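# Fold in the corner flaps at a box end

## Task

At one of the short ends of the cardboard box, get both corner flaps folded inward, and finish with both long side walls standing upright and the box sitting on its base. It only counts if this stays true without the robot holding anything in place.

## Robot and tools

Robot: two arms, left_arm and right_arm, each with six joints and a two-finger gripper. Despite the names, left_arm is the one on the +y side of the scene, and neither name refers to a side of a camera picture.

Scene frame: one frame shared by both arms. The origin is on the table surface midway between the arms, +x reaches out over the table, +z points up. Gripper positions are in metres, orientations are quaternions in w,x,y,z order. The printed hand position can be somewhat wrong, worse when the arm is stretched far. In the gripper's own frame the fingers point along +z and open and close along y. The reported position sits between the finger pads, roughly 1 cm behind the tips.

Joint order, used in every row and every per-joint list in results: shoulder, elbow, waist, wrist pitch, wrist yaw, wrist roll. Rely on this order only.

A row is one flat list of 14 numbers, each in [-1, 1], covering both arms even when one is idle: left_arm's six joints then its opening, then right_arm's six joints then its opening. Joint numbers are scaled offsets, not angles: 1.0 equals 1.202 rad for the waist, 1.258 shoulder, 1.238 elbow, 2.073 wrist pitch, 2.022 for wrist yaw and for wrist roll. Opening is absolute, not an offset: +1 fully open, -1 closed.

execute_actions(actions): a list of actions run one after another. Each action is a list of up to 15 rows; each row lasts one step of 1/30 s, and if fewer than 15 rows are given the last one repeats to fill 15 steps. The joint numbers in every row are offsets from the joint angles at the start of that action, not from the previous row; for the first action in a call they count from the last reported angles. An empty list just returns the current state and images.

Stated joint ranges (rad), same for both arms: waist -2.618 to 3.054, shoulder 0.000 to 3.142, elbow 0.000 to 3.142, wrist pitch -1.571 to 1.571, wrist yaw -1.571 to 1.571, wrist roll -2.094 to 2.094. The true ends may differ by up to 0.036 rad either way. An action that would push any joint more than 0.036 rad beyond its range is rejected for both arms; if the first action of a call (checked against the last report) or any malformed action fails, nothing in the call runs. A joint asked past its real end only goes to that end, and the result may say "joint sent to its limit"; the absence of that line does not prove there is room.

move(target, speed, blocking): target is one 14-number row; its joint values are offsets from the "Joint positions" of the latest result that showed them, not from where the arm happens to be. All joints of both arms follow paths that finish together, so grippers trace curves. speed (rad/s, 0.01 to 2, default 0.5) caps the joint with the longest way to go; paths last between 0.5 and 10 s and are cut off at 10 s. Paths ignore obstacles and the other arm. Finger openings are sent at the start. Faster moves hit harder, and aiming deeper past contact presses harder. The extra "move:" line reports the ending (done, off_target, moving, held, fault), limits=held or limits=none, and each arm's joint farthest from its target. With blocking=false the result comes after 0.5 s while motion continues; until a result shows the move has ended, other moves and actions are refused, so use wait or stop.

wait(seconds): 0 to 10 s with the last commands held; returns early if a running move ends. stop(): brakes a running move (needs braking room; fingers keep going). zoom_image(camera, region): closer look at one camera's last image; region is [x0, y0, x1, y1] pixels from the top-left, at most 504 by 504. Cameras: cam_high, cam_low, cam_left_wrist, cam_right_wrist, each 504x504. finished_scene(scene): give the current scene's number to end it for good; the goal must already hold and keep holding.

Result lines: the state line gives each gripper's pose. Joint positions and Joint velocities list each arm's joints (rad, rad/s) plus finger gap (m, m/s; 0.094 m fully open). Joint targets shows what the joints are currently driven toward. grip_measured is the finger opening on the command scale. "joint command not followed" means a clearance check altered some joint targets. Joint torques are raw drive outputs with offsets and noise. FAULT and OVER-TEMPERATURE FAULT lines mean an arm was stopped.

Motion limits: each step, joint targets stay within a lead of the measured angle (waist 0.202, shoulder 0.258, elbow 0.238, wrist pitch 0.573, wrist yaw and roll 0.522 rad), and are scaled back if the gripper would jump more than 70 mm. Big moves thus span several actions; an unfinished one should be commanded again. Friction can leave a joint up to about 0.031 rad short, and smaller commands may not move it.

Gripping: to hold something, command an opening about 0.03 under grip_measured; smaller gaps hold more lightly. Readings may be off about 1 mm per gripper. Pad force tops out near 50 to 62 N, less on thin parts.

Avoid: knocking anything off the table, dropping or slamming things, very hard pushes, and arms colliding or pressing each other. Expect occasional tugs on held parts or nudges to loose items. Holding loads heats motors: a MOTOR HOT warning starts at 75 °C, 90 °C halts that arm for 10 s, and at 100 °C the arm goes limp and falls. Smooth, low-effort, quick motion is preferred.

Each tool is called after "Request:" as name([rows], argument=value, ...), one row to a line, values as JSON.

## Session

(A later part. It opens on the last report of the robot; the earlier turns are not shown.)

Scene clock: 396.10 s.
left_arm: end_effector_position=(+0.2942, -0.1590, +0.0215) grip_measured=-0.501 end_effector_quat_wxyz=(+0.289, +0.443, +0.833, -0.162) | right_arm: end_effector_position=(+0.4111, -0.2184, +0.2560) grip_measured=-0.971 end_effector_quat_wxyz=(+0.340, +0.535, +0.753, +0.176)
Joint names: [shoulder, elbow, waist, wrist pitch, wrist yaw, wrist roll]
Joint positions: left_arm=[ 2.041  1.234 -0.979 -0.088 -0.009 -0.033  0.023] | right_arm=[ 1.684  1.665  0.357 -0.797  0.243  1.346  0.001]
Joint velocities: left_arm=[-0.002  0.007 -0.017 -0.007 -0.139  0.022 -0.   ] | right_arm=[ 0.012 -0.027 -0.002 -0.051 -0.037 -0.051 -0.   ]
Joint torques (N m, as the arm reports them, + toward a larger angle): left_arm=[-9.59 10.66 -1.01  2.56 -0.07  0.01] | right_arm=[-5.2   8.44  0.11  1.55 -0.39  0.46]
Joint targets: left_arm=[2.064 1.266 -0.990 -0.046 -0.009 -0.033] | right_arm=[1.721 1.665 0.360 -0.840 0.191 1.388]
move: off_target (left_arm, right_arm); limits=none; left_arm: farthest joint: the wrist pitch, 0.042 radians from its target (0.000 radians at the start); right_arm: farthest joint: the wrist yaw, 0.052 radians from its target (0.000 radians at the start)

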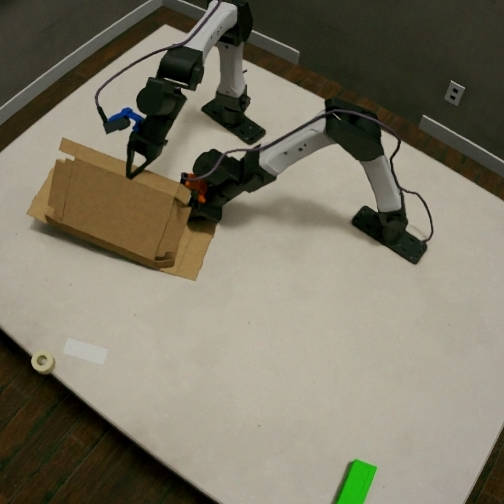

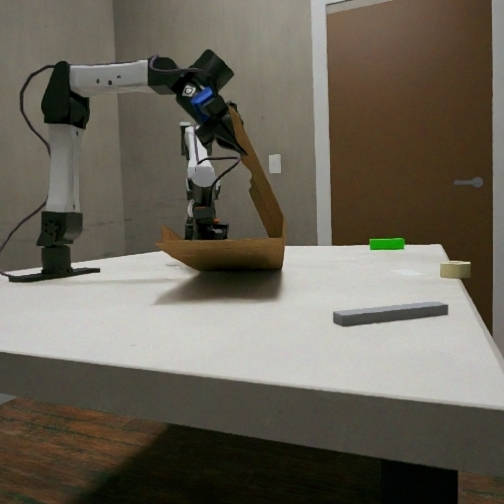

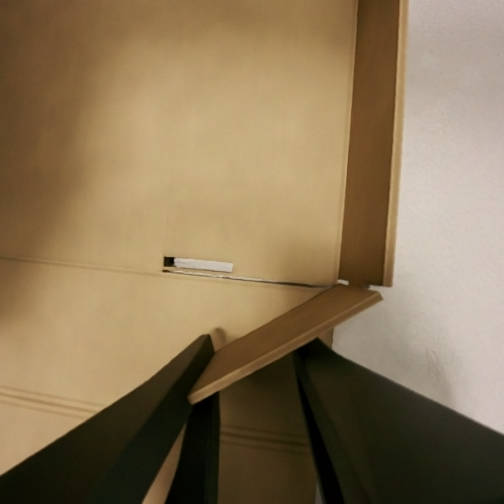

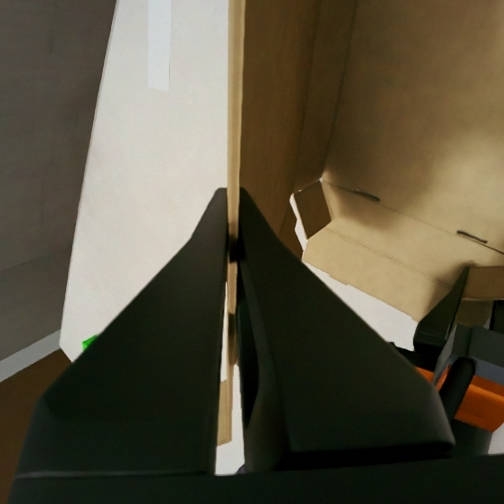

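Request:
move(target=[-0.27,-0.27,0,0.02,0,0,-1,0,0,0,0,0,0,-1])

Request:
move(target=[0,0,0,0,0,0,-1,-0.15,-0.1,0,0,0,0,1], speed=0.3)

Request:
move(target=[0,0,0,0,0,0,-1,0.1,-0.14,-0.11,-0.08,-0.1,0.05,1], speed=0.3)

Scene clock: 405.70 s.
left_arm: end_effector_position=(+0.2486, -0.0981, +0.0461) grip_measured=-0.973 end_effector_quat_wxyz=(+0.288, +0.452, +0.826, -0.174) | right_arm: end_effector_position=(+0.4133, -0.2011, +0.2575) grip_measured=-0.971 end_effector_quat_wxyz=(+0.315, +0.544, +0.746, +0.221)
Joint names: [shoulder, elbow, waist, wrist pitch, wrist yaw, wrist roll]
Joint positions: left_arm=[ 1.736  0.918 -0.984 -0.067  0.015 -0.025  0.001] | right_arm=[ 1.684  1.665  0.364 -0.776  0.165  1.406  0.001]
Joint velocities: left_arm=[-0.002 -0.002  0.002 -0.037 -0.022 -0.037 -0.   ] | right_arm=[-0.002 -0.007  0.002 -0.081  0.051  0.051 -0.   ]
Joint torques (N m, as the arm reports them, + toward a larger angle): left_arm=[-10.92   6.18   0.55   2.3   -0.26  -0.05] | right_arm=[-7.62  8.43 -0.86  1.84  0.96 -0.5 ]
Joint targets: left_arm=[1.702 0.900 -0.979 -0.047 -0.009 -0.032] | right_arm=[1.684 1.665 0.357 -0.798 0.244 1.346]
move: off_target (left_arm, right_arm); limits=none; left_arm: farthest joint: the shoulder, 0.034 radians from its target (0.340 radians at the start); right_arm: farthest joint: the wrist yaw, 0.078 radians from its target (0.000 radians at the start)

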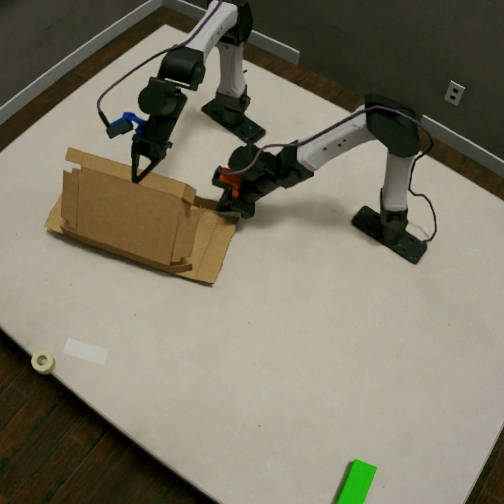

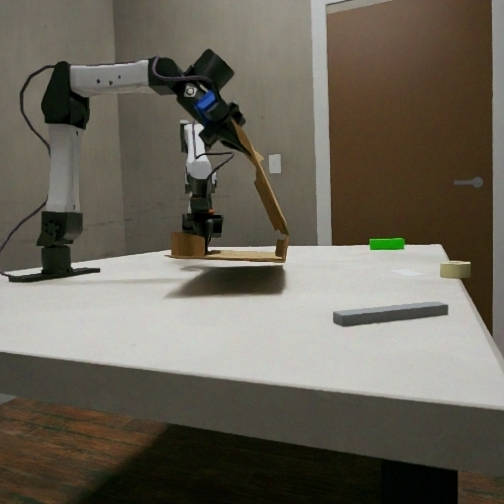

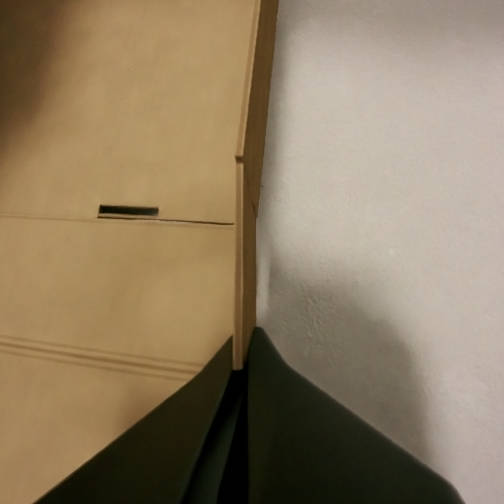

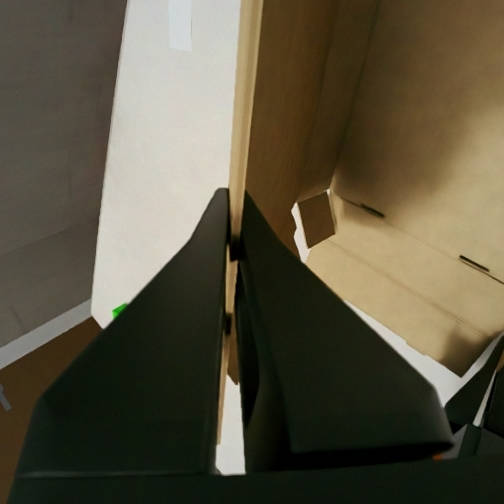

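Scene clock: 406.70 s.
left_arm: end_effector_position=(+0.2468, -0.0963, +0.0441) grip_measured=-0.974 end_effector_quat_wxyz=(+0.282, +0.453, +0.828, -0.173) | right_arm: end_effector_position=(+0.3773, -0.2085, +0.2922) grip_measured=+1.000 end_effector_quat_wxyz=(+0.339, +0.537, +0.731, +0.250)
Joint names: [shoulder, elbow, waist, wrist pitch, wrist yaw, wrist roll]
Joint positions: left_arm=[ 1.736  0.918 -0.984 -0.079  0.019 -0.025  0.001] | right_arm=[ 1.511  1.57   0.364 -0.771  0.163  1.408  0.094]
Joint velocities: left_arm=[-0.017  0.002 -0.012 -0.022 -0.022 -0.007 -0.001] | right_arm=[-0.007  0.002 -0.007 -0.007 -0.022 -0.007  0.   ]
Joint torques (N m, as the arm reports them, + toward a larger angle): left_arm=[-8.47  7.74  0.06  2.17 -0.07  0.01] | right_arm=[-7.    6.31 -0.21  2.11  0.15  0.05]
Joint targets: left_arm=[1.736 0.918 -0.984 -0.067 0.015 -0.025] | right_arm=[1.495 1.542 0.364 -0.776 0.165 1.406]
move: off_target (right_arm); limits=none; left_arm: farthest joint: the wrist pitch, 0.012 radians from its target (0.000 radians at the start); right_arm: farthest joint: the elbow, 0.029 radians from its target (0.124 radians at the start)

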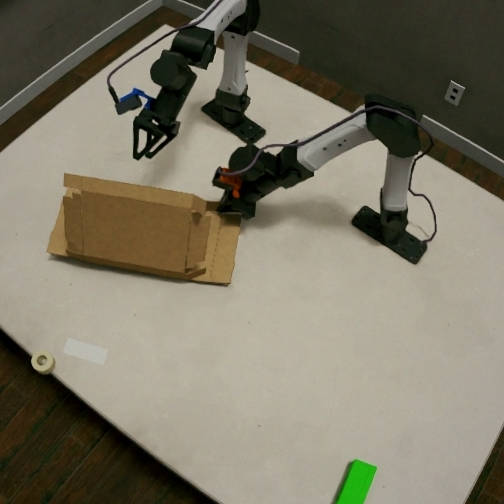

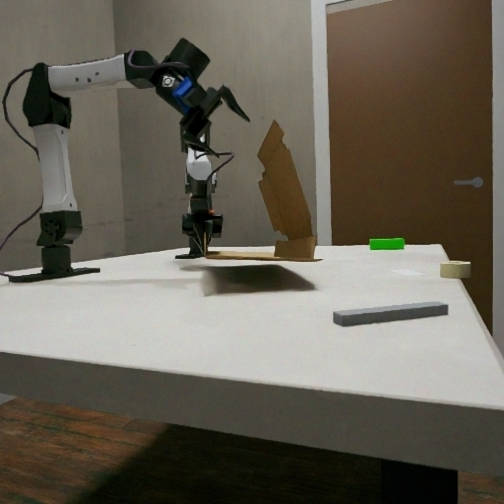

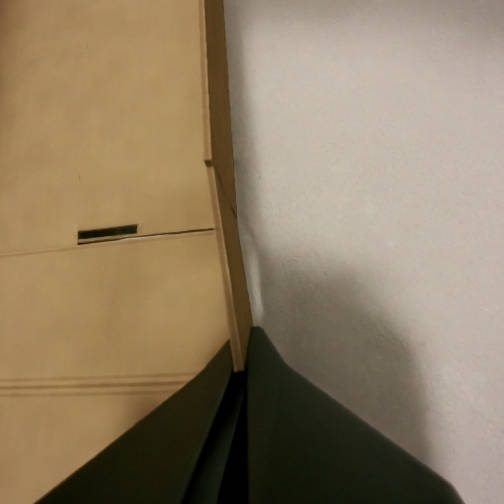

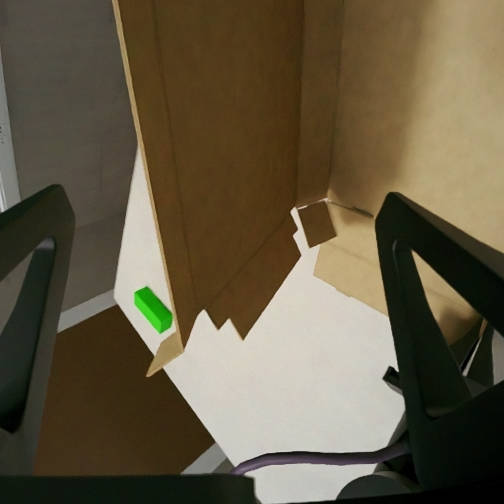

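Scene clock: 408.07 s.
left_arm: end_effector_position=(+0.2458, -0.0946, +0.0426) grip_measured=-0.974 end_effector_quat_wxyz=(+0.278, +0.454, +0.829, -0.170) | right_arm: end_effector_position=(+0.3398, -0.2318, +0.1654) grip_measured=+1.000 end_effector_quat_wxyz=(+0.143, +0.629, +0.745, +0.169)
Joint names: [shoulder, elbow, waist, wrist pitch, wrist yaw, wrist roll]
Joint positions: left_arm=[ 1.736  0.918 -0.984 -0.09   0.019 -0.025  0.001] | right_arm=[ 1.617  1.416  0.24  -0.923 -0.033  1.5    0.094]
Joint velocities: left_arm=[-0.002 -0.007 -0.017 -0.066 -0.022 -0.066 -0.001] | right_arm=[-0.002 -0.007 -0.002 -0.095 -0.051 -0.022  0.   ]
Joint torques (N m, as the arm reports them, + toward a larger angle): left_arm=[-8.39  7.76 -0.02  2.15 -0.04  0.03] | right_arm=[-5.54  6.68 -0.97  1.35 -0.03  0.18]
Joint targets: left_arm=[1.736 0.918 -0.984 -0.079 0.019 -0.025] | right_arm=[1.637 1.397 0.232 -0.937 -0.039 1.509]
move: done; limits=none; left_arm: farthest joint: the wrist pitch, 0.011 radians from its target (0.000 radians at the start); right_arm: farthest joint: the shoulder, 0.020 radians from its target (0.126 radians at the start)

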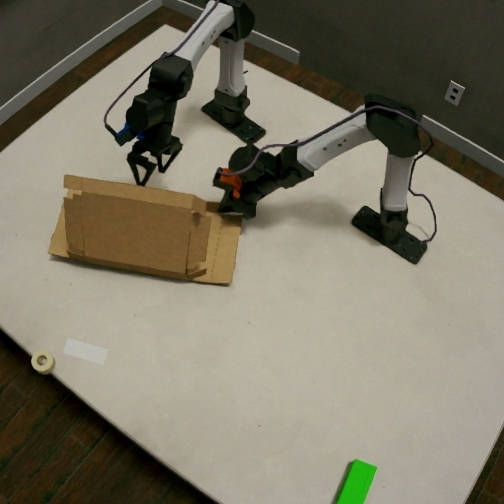

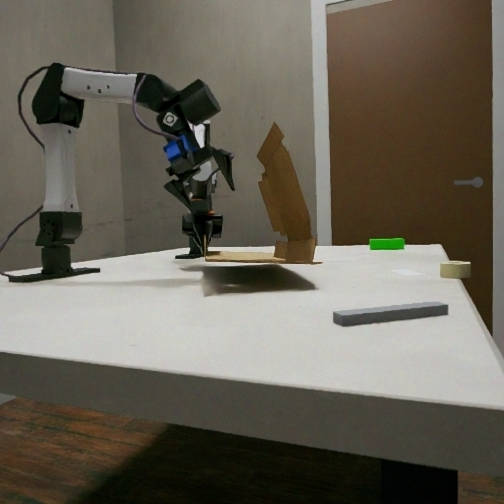

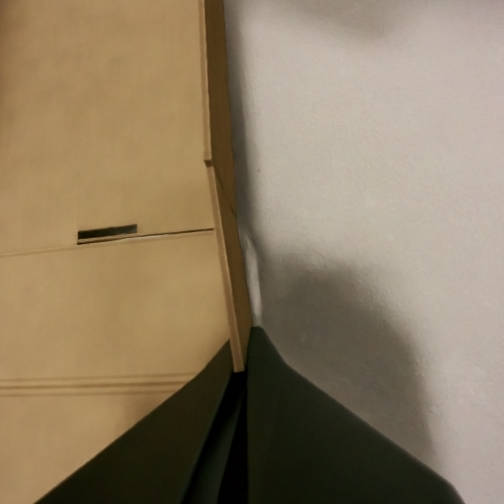

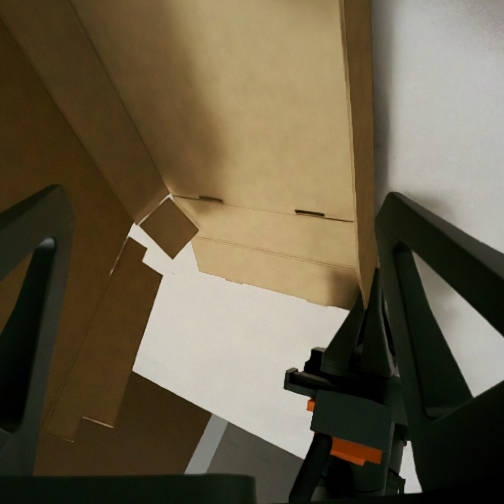

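Request:
move(target=[0.06,0,0,0,0,0,-1,0.156,-0.141,0,0.094,0,0,1], speed=0.2)

Scene clock: 414.93 s.
left_arm: end_effector_position=(+0.2424, -0.0891, +0.0195) grip_measured=-0.974 end_effector_quat_wxyz=(+0.252, +0.458, +0.838, -0.155) | right_arm: end_effector_position=(+0.3429, -0.2314, +0.0645) grip_measured=+1.000 end_effector_quat_wxyz=(+0.094, +0.638, +0.754, +0.120)
Joint names: [shoulder, elbow, waist, wrist pitch, wrist yaw, wrist roll]
Joint positions: left_arm=[ 1.789  0.918 -0.984 -0.1    0.019 -0.024  0.001] | right_arm=[ 1.792  1.262  0.24  -0.736 -0.034  1.501  0.094]
Joint velocities: left_arm=[ 0.002  0.007  0.002 -0.007 -0.007 -0.022  0.001] | right_arm=[ 0.007 -0.002  0.002  0.051 -0.007 -0.007  0.   ]
Joint torques (N m, as the arm reports them, + toward a larger angle): left_arm=[-7.01  7.45  0.11  2.04 -0.03  0.02] | right_arm=[-6.56  6.12 -0.22  1.27  0.06  0.09]
Joint targets: left_arm=[1.811 0.918 -0.984 -0.089 0.019 -0.025] | right_arm=[1.813 1.242 0.240 -0.729 -0.033 1.500]
move: off_target (left_arm, right_arm); limits=none; left_arm: farthest joint: the shoulder, 0.023 radians from its target (0.076 radians at the start); right_arm: farthest joint: the shoulder, 0.021 radians from its target (0.196 radians at the start)

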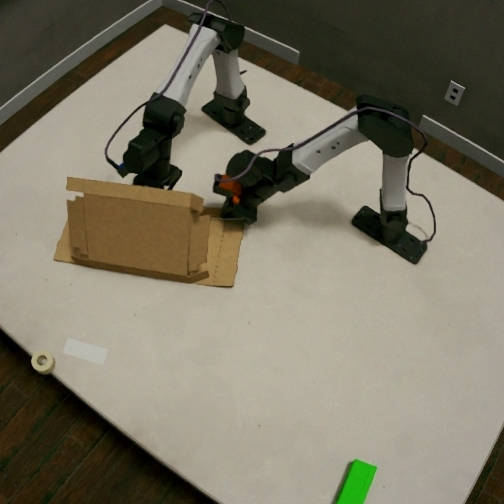

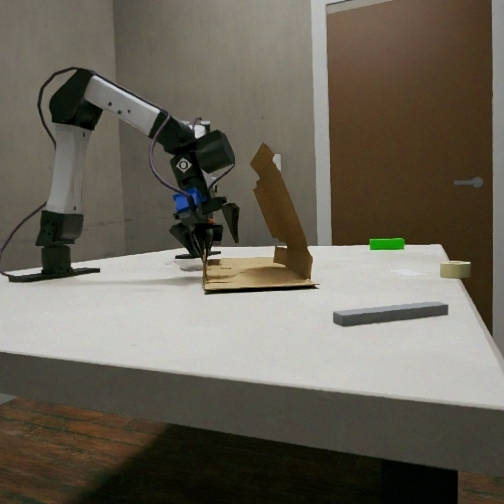

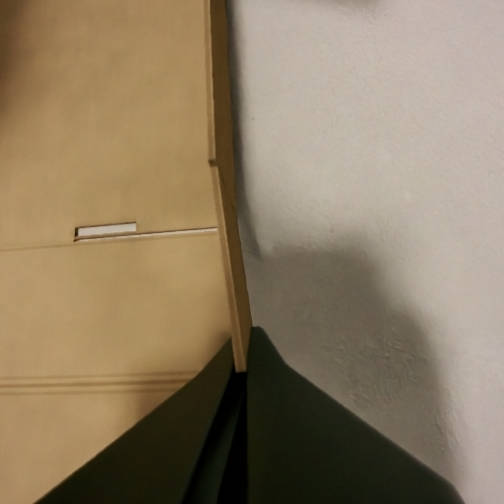

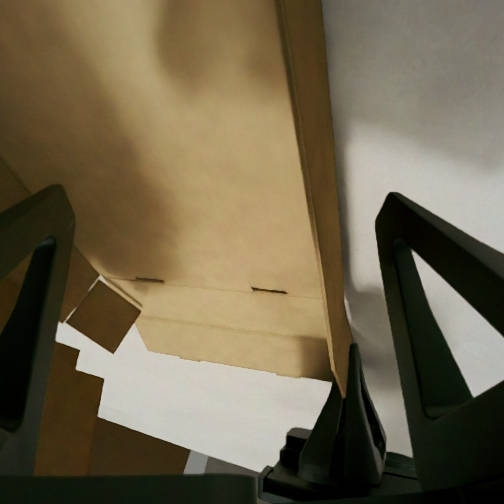

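Request:
move(target=[0,0,0,0,0,0,-1,0.08,0,0,-0.03,0,0,1], speed=0.2)

Request:
move(target=[0,0,0,0,0,0,0,0,0,0,0,0,0,-1])

Scene clock: 420.40 s.
left_arm: end_effector_position=(+0.2424, -0.0891, +0.0195) grip_measured=-0.974 end_effector_quat_wxyz=(+0.252, +0.459, +0.838, -0.155) | right_arm: end_effector_position=(+0.3261, -0.2329, +0.0333) grip_measured=+1.000 end_effector_quat_wxyz=(+0.050, +0.644, +0.759, +0.075)
Joint names: [shoulder, elbow, waist, wrist pitch, wrist yaw, wrist roll]
Joint positions: left_arm=[ 1.789  0.918 -0.984 -0.1    0.019 -0.024  0.001] | right_arm=[ 1.869  1.262  0.24  -0.785 -0.034  1.501  0.094]
Joint velocities: left_arm=[-0.017  0.007  0.012  0.051  0.051  0.051  0.   ] | right_arm=[-0.012 -0.007 -0.007 -0.007 -0.007 -0.007  0.   ]
Joint torques (N m, as the arm reports them, + toward a larger angle): left_arm=[-8.68  7.46  0.    1.88 -0.04  0.02] | right_arm=[-6.69  7.24 -0.17  0.75  0.06  0.11]
Joint targets: left_arm=[1.789 0.918 -0.984 -0.100 0.019 -0.024] | right_arm=[1.893 1.262 0.240 -0.798 -0.034 1.501]
move: off_target (right_arm); limits=none; left_arm: farthest joint: the waist, 0.000 radians from its target (0.000 radians at the start); right_arm: farthest joint: the shoulder, 0.023 radians from its target (0.101 radians at the start)

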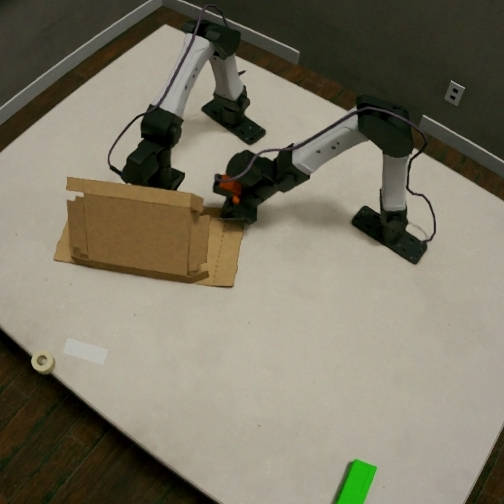

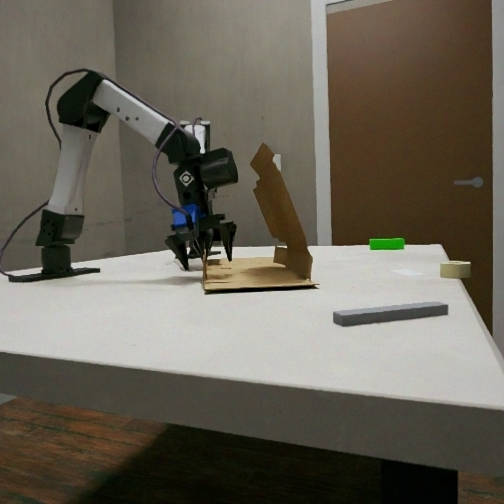

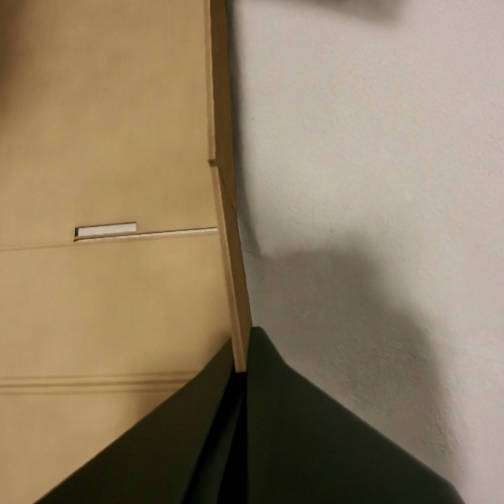

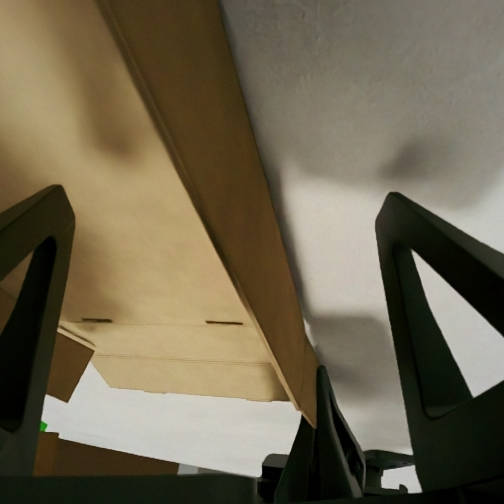

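Scene clock: 421.07 s.
left_arm: end_effector_position=(+0.2539, -0.0835, +0.0205) grip_measured=-0.001 end_effector_quat_wxyz=(+0.266, +0.447, +0.843, -0.137) | right_arm: end_effector_position=(+0.3189, -0.2348, +0.0320) grip_measured=-0.969 end_effector_quat_wxyz=(+0.044, +0.626, +0.776, +0.060)
Joint names: [shoulder, elbow, waist, wrist pitch, wrist yaw, wrist roll]
Joint positions: left_arm=[ 1.789  0.918 -0.972 -0.094 -0.025 -0.024  0.047] | right_arm=[ 1.869  1.262  0.241 -0.816 -0.024  1.451  0.001]
Joint velocities: left_arm=[ 0.012  0.012  0.002  0.037  0.022  0.022 -0.001] | right_arm=[ 0.002 -0.002  0.002 -0.11  -0.007  0.066  0.   ]
Joint torques (N m, as the arm reports them, + toward a larger angle): left_arm=[-8.68  7.34 -1.18  1.8   0.36  0.06] | right_arm=[-8.08  7.1  -0.3   1.2  -0.04  0.58]
Joint targets: left_arm=[1.789 0.918 -0.984 -0.100 0.019 -0.024] | right_arm=[1.869 1.262 0.240 -0.785 -0.034 1.500]
move: off_target (left_arm, right_arm); limits=none; left_arm: farthest joint: the wrist yaw, 0.044 radians from its target (0.000 radians at the start); right_arm: farthest joint: the wrist roll, 0.050 radians from its target (0.000 radians at the start)

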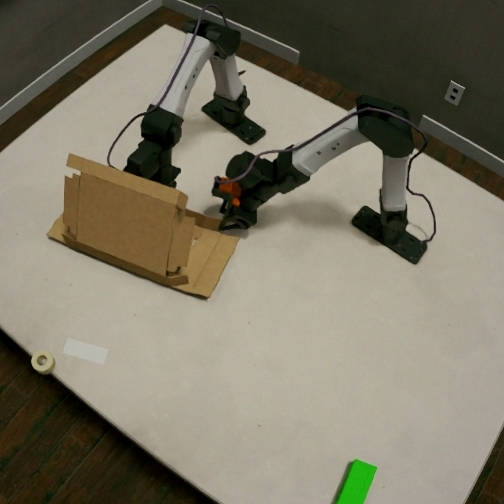

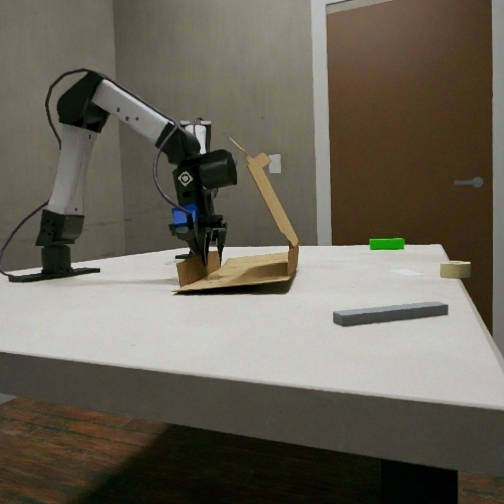

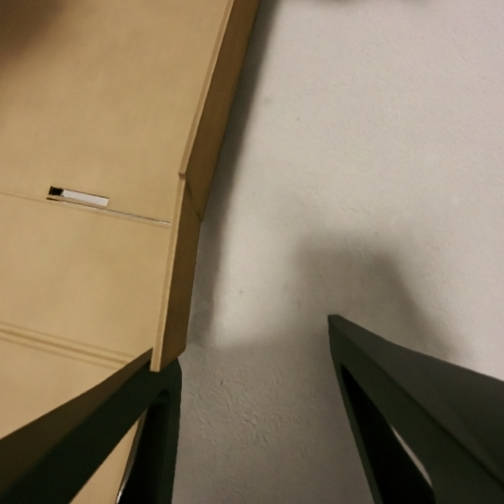

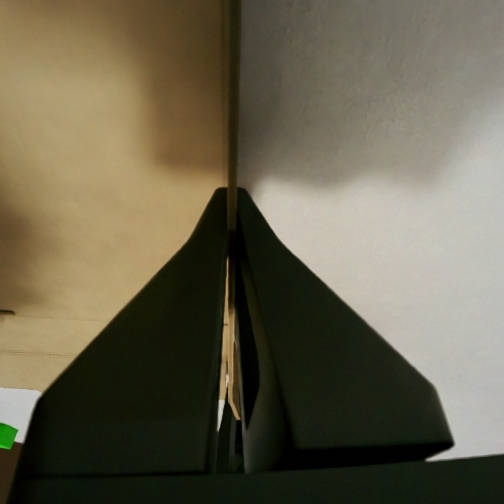

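Gripped. Sweep left with the right finger pushing the flap (open fully).

Request:
move(target=[0.06,0.1,0.25,0,0,0,1,0,0,0,-0.03,0,-0.1,-1], speed=0.25)

Scene clock: 425.63 s.
left_arm: end_effector_position=(+0.3350, -0.0517, +0.0304) grip_measured=+1.000 end_effector_quat_wxyz=(+0.272, +0.375, +0.872, -0.159) | right_arm: end_effector_position=(+0.3394, -0.2299, +0.0384) grip_measured=-0.972 end_effector_quat_wxyz=(+0.072, +0.589, +0.800, +0.092)
Joint names: [shoulder, elbow, waist, wrist pitch, wrist yaw, wrist roll]
Joint positions: left_arm=[ 1.844  1.016 -0.73  -0.109  0.101  0.013  0.094] | right_arm=[ 1.869  1.272  0.241 -0.743 -0.042  1.366  0.001]
Joint velocities: left_arm=[ 0.002 -0.017  0.002  0.022  0.037 -0.022  0.   ] | right_arm=[-0.012 -0.027 -0.007 -0.037 -0.022  0.022 -0.   ]
Joint torques (N m, as the arm reports them, + toward a larger angle): left_arm=[-7.81 10.14  5.75  2.17 -1.11 -0.35] | right_arm=[-8.35  6.53 -0.24 -0.4   0.24 -1.01]
Joint targets: left_arm=[1.864 1.042 -0.672 -0.094 -0.025 -0.023] | right_arm=[1.869 1.262 0.241 -0.878 -0.024 1.249]
move: off_target (left_arm, right_arm); limits=none; left_arm: farthest joint: the wrist yaw, 0.126 radians from its target (0.000 radians at the start); right_arm: farthest joint: the wrist pitch, 0.135 radians from its target (0.062 radians at the start)

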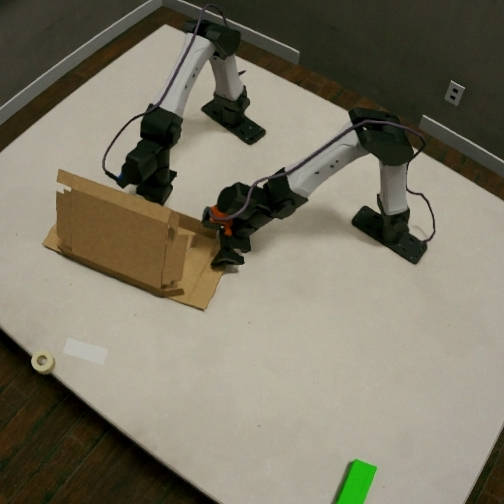

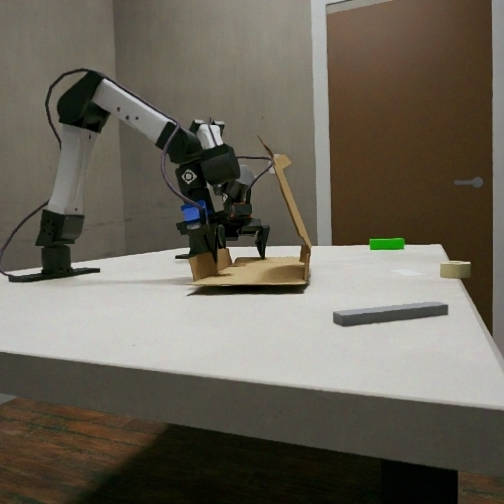

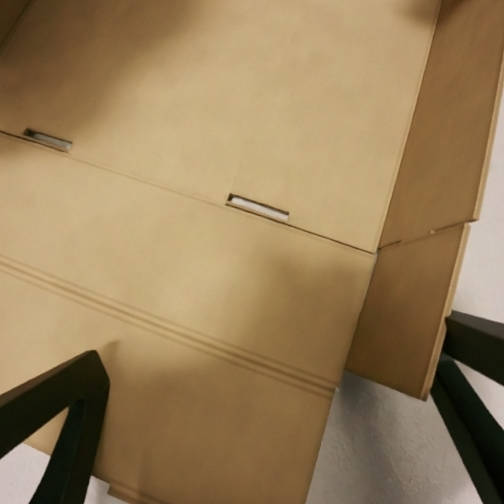

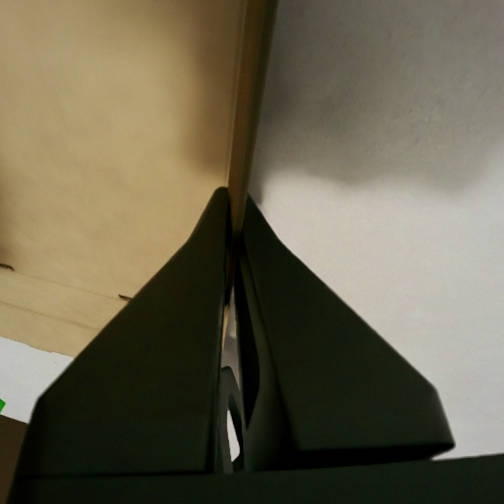

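Request:
move(target=[0,0,-0.03,0,-0.05,0,1,0.2,0.22,0,-0.15,0,0,-1], speed=0.2)

Scene clock: 431.50 s.
left_arm: end_effector_position=(+0.3367, -0.0499, +0.0295) grip_measured=+1.000 end_effector_quat_wxyz=(+0.285, +0.377, +0.872, -0.125) | right_arm: end_effector_position=(+0.3484, -0.2296, +0.0324) grip_measured=-0.972 end_effector_quat_wxyz=(+0.005, +0.598, +0.801, +0.031)
Joint names: [shoulder, elbow, waist, wrist pitch, wrist yaw, wrist roll]
Joint positions: left_arm=[ 1.844  1.016 -0.757 -0.111  0.017  0.018  0.094] | right_arm=[ 2.061  1.546  0.241 -1.007 -0.038  1.377  0.001]
Joint velocities: left_arm=[ 0.002  0.012 -0.012  0.051  0.007 -0.022  0.   ] | right_arm=[-0.012  0.007 -0.007 -0.037  0.022 -0.066  0.   ]
Joint torques (N m, as the arm reports them, + toward a larger angle): left_arm=[-9.35  7.82 -0.83  1.98 -0.18 -0.05] | right_arm=[-6.    7.07 -0.25  0.12  0.03  0.02]
Joint targets: left_arm=[1.844 1.016 -0.766 -0.109 -0.000 0.013] | right_arm=[2.121 1.545 0.241 -1.054 -0.042 1.366]
move: off_target (right_arm); limits=none; left_arm: farthest joint: the wrist yaw, 0.017 radians from its target (0.101 radians at the start); right_arm: farthest joint: the shoulder, 0.059 radians from its target (0.251 radians at the start)

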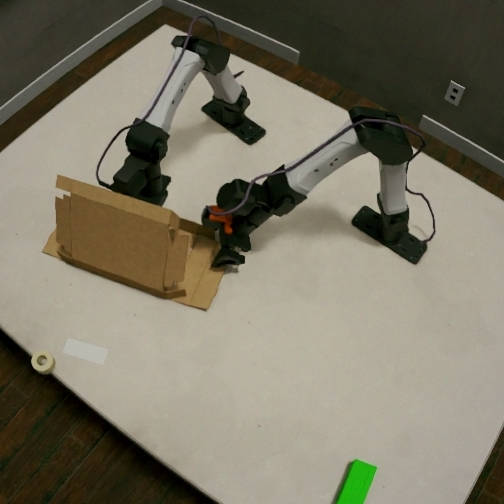

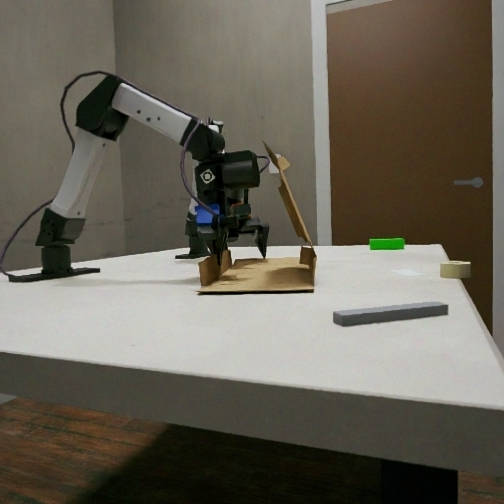

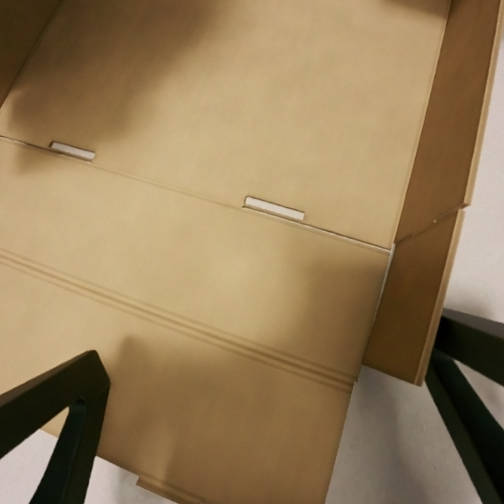

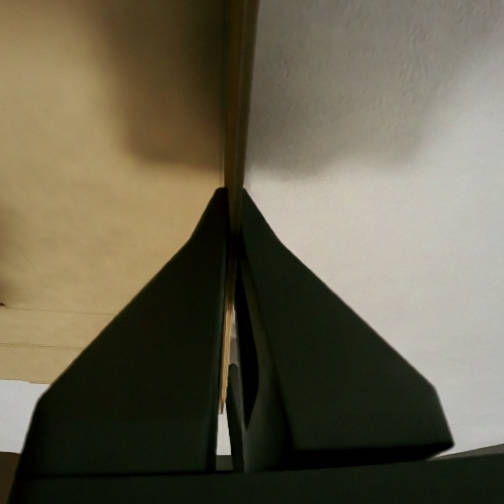

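Request:
move(target=[0.05,0.07,0.12,0,0,0,1,0.04,0,0,-0.03,0,0,-1], speed=0.15)

Scene clock: 435.20 s.
left_arm: end_effector_position=(+0.3898, -0.0158, +0.0333) grip_measured=+1.000 end_effector_quat_wxyz=(+0.298, +0.317, +0.893, -0.111) | right_arm: end_effector_position=(+0.3508, -0.2302, +0.0325) grip_measured=-0.972 end_effector_quat_wxyz=(+0.010, +0.602, +0.798, +0.032)
Joint names: [shoulder, elbow, waist, wrist pitch, wrist yaw, wrist roll]
Joint positions: left_arm=[ 1.887  1.082 -0.62  -0.12   0.027  0.018  0.094] | right_arm=[ 2.061  1.546  0.241 -0.997 -0.034  1.385  0.001]
Joint velocities: left_arm=[-0.012  0.017 -0.007 -0.007 -0.022 -0.007  0.   ] | right_arm=[ 0.002  0.027 -0.007  0.037 -0.037 -0.022 -0.   ]
Joint torques (N m, as the arm reports them, + toward a larger angle): left_arm=[-8.32  9.7   0.68  2.1  -0.12  0.01] | right_arm=[-6.57  7.17 -0.2  -0.13  0.01  0.04]
Joint targets: left_arm=[1.907 1.103 -0.613 -0.111 0.016 0.018] | right_arm=[2.112 1.546 0.241 -1.069 -0.039 1.377]
move: off_target (left_arm, right_arm); limits=none; left_arm: farthest joint: the elbow, 0.021 radians from its target (0.087 radians at the start); right_arm: farthest joint: the wrist pitch, 0.072 radians from its target (0.062 radians at the start)

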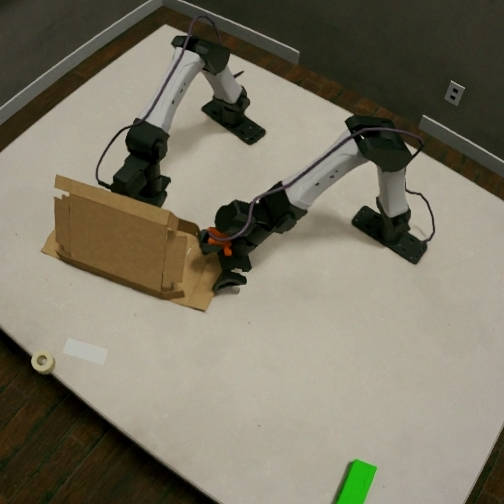

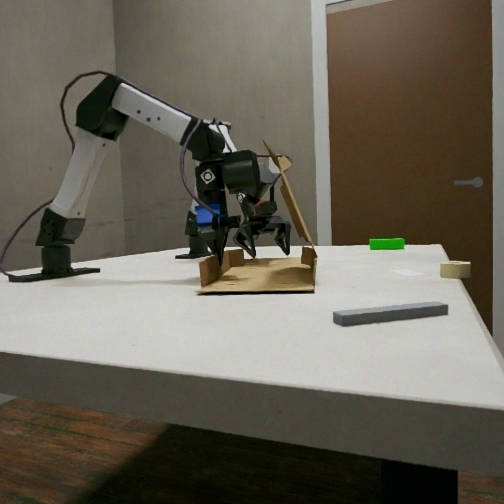

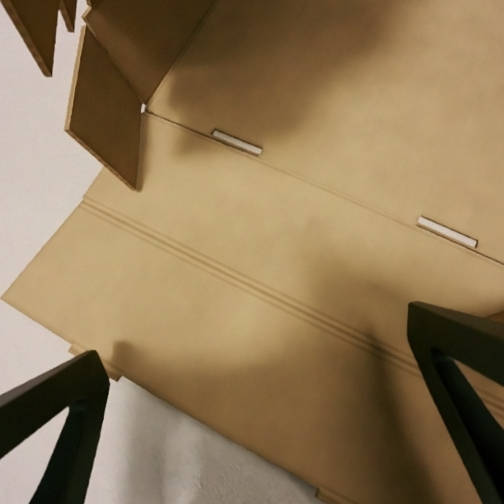

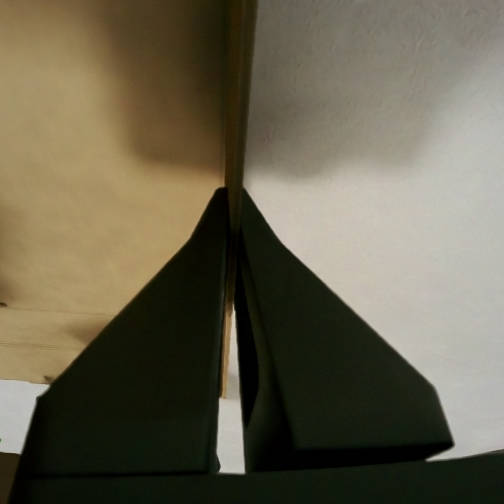

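Folded partly and slipped past. Close, back off, and aim.

Request:
move(target=[-0.2,-0.22,0,0,0,0,-1,0.04,0,0,-0.03,0,0,-1])

Request:
move(target=[0,0,-0.16,0,0,0,-1,0.04,0,0,-0.03,0,0,-1])

Scene clock: 439.63 s.
left_arm: end_effector_position=(+0.3363, +0.0254, +0.0367) grip_measured=-0.987 end_effector_quat_wxyz=(+0.287, +0.318, +0.897, -0.108) | right_arm: end_effector_position=(+0.3509, -0.2302, +0.0325) grip_measured=-0.972 end_effector_quat_wxyz=(+0.010, +0.602, +0.798, +0.032)
Joint names: [shoulder, elbow, waist, wrist pitch, wrist yaw, wrist roll]
Joint positions: left_arm=[ 1.657  0.828 -0.62  -0.12   0.027  0.018  0.001] | right_arm=[ 2.061  1.546  0.241 -0.997 -0.034  1.385  0.001]
Joint velocities: left_arm=[-0.002 -0.002  0.002  0.037 -0.022 -0.022  0.001] | right_arm=[ 0.002  0.017 -0.012 -0.066  0.037 -0.022  0.   ]
Joint torques (N m, as the arm reports them, + toward a larger angle): left_arm=[-9.19  6.12 -0.03  1.93 -0.05  0.02] | right_arm=[-6.59  7.15 -0.18 -0.03  0.05  0.12]
Joint targets: left_arm=[1.635 0.810 -0.620 -0.120 0.027 0.018] | right_arm=[2.112 1.546 0.241 -1.059 -0.034 1.385]
move: off_target (left_arm, right_arm); limits=none; left_arm: farthest joint: the shoulder, 0.021 radians from its target (0.251 radians at the start); right_arm: farthest joint: the wrist pitch, 0.062 radians from its target (0.062 radians at the start)

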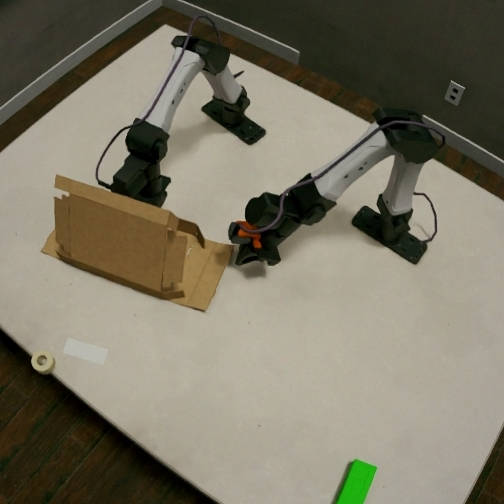

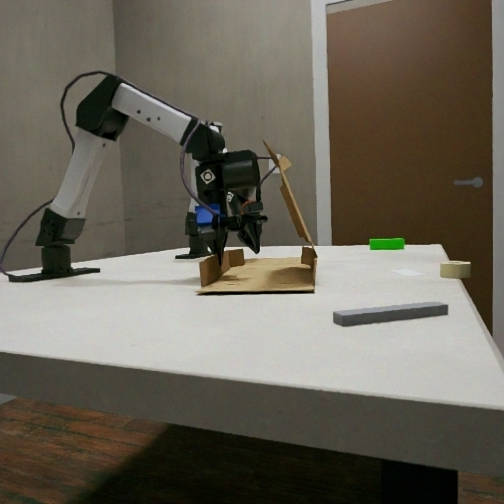

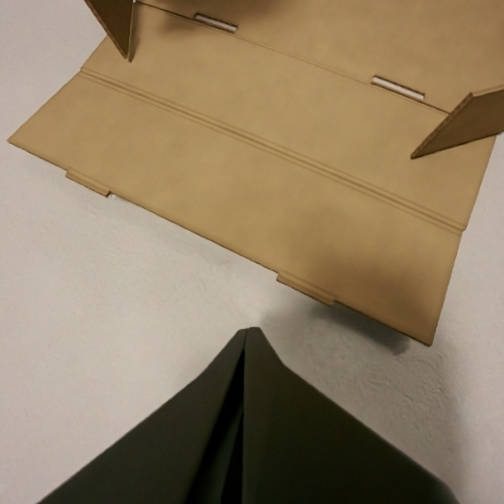

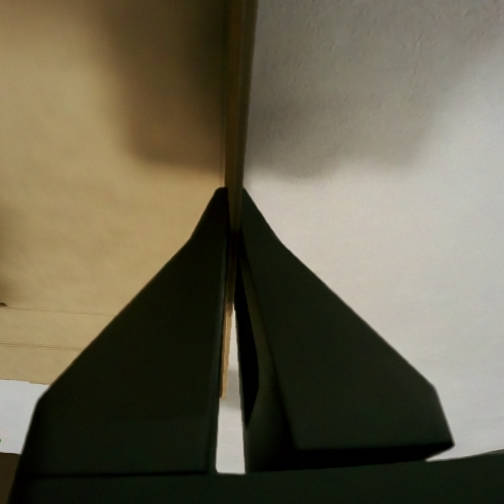

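Scene clock: 440.40 s.
left_arm: end_effector_position=(+0.2855, -0.0281, +0.0367) grip_measured=-0.987 end_effector_quat_wxyz=(+0.275, +0.401, +0.864, -0.134) | right_arm: end_effector_position=(+0.3509, -0.2302, +0.0325) grip_measured=-0.972 end_effector_quat_wxyz=(+0.010, +0.602, +0.798, +0.032)
Joint names: [shoulder, elbow, waist, wrist pitch, wrist yaw, wrist roll]
Joint positions: left_arm=[ 1.657  0.828 -0.807 -0.12   0.026  0.018  0.001] | right_arm=[ 2.061  1.546  0.241 -0.997 -0.034  1.385  0.001]
Joint velocities: left_arm=[-0.017 -0.002 -0.007  0.081 -0.022 -0.022  0.   ] | right_arm=[ 0.002  0.027 -0.002  0.037 -0.037  0.066 -0.   ]
Joint torques (N m, as the arm reports them, + toward a larger angle): left_arm=[-7.56  7.74 -0.68  1.95 -0.06  0.  ] | right_arm=[-6.58  7.13 -0.22 -0.02  0.06  0.12]
Joint targets: left_arm=[1.657 0.828 -0.812 -0.120 0.026 0.018] | right_arm=[2.112 1.546 0.241 -1.059 -0.034 1.385]
move: off_target (right_arm); limits=none; left_arm: farthest joint: the waist, 0.006 radians from its target (0.192 radians at the start); right_arm: farthest joint: the wrist pitch, 0.062 radians from its target (0.062 radians at the start)

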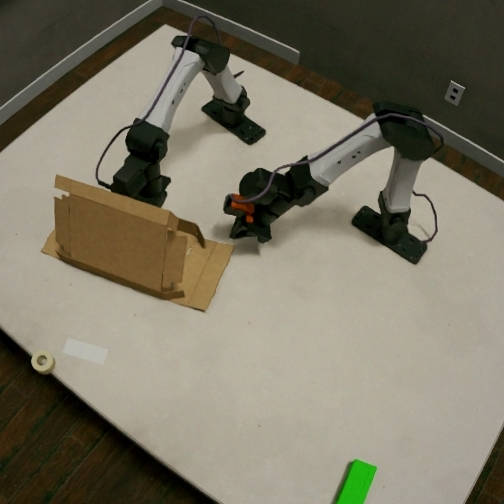

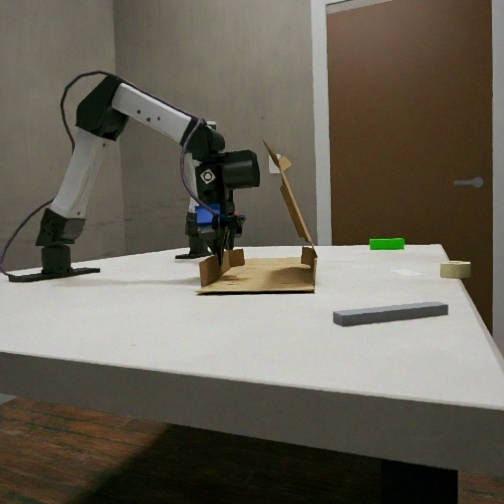

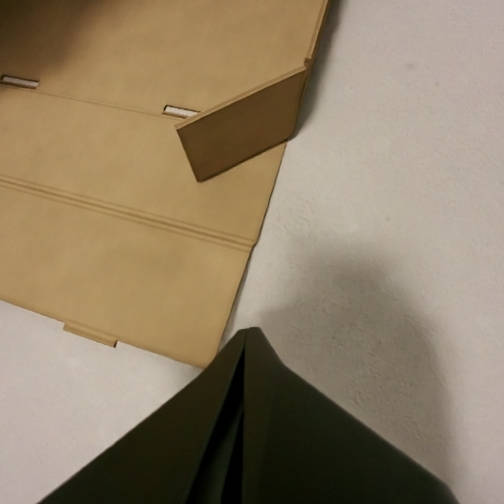

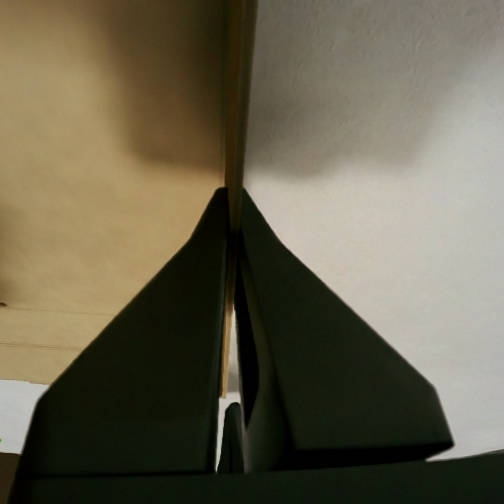

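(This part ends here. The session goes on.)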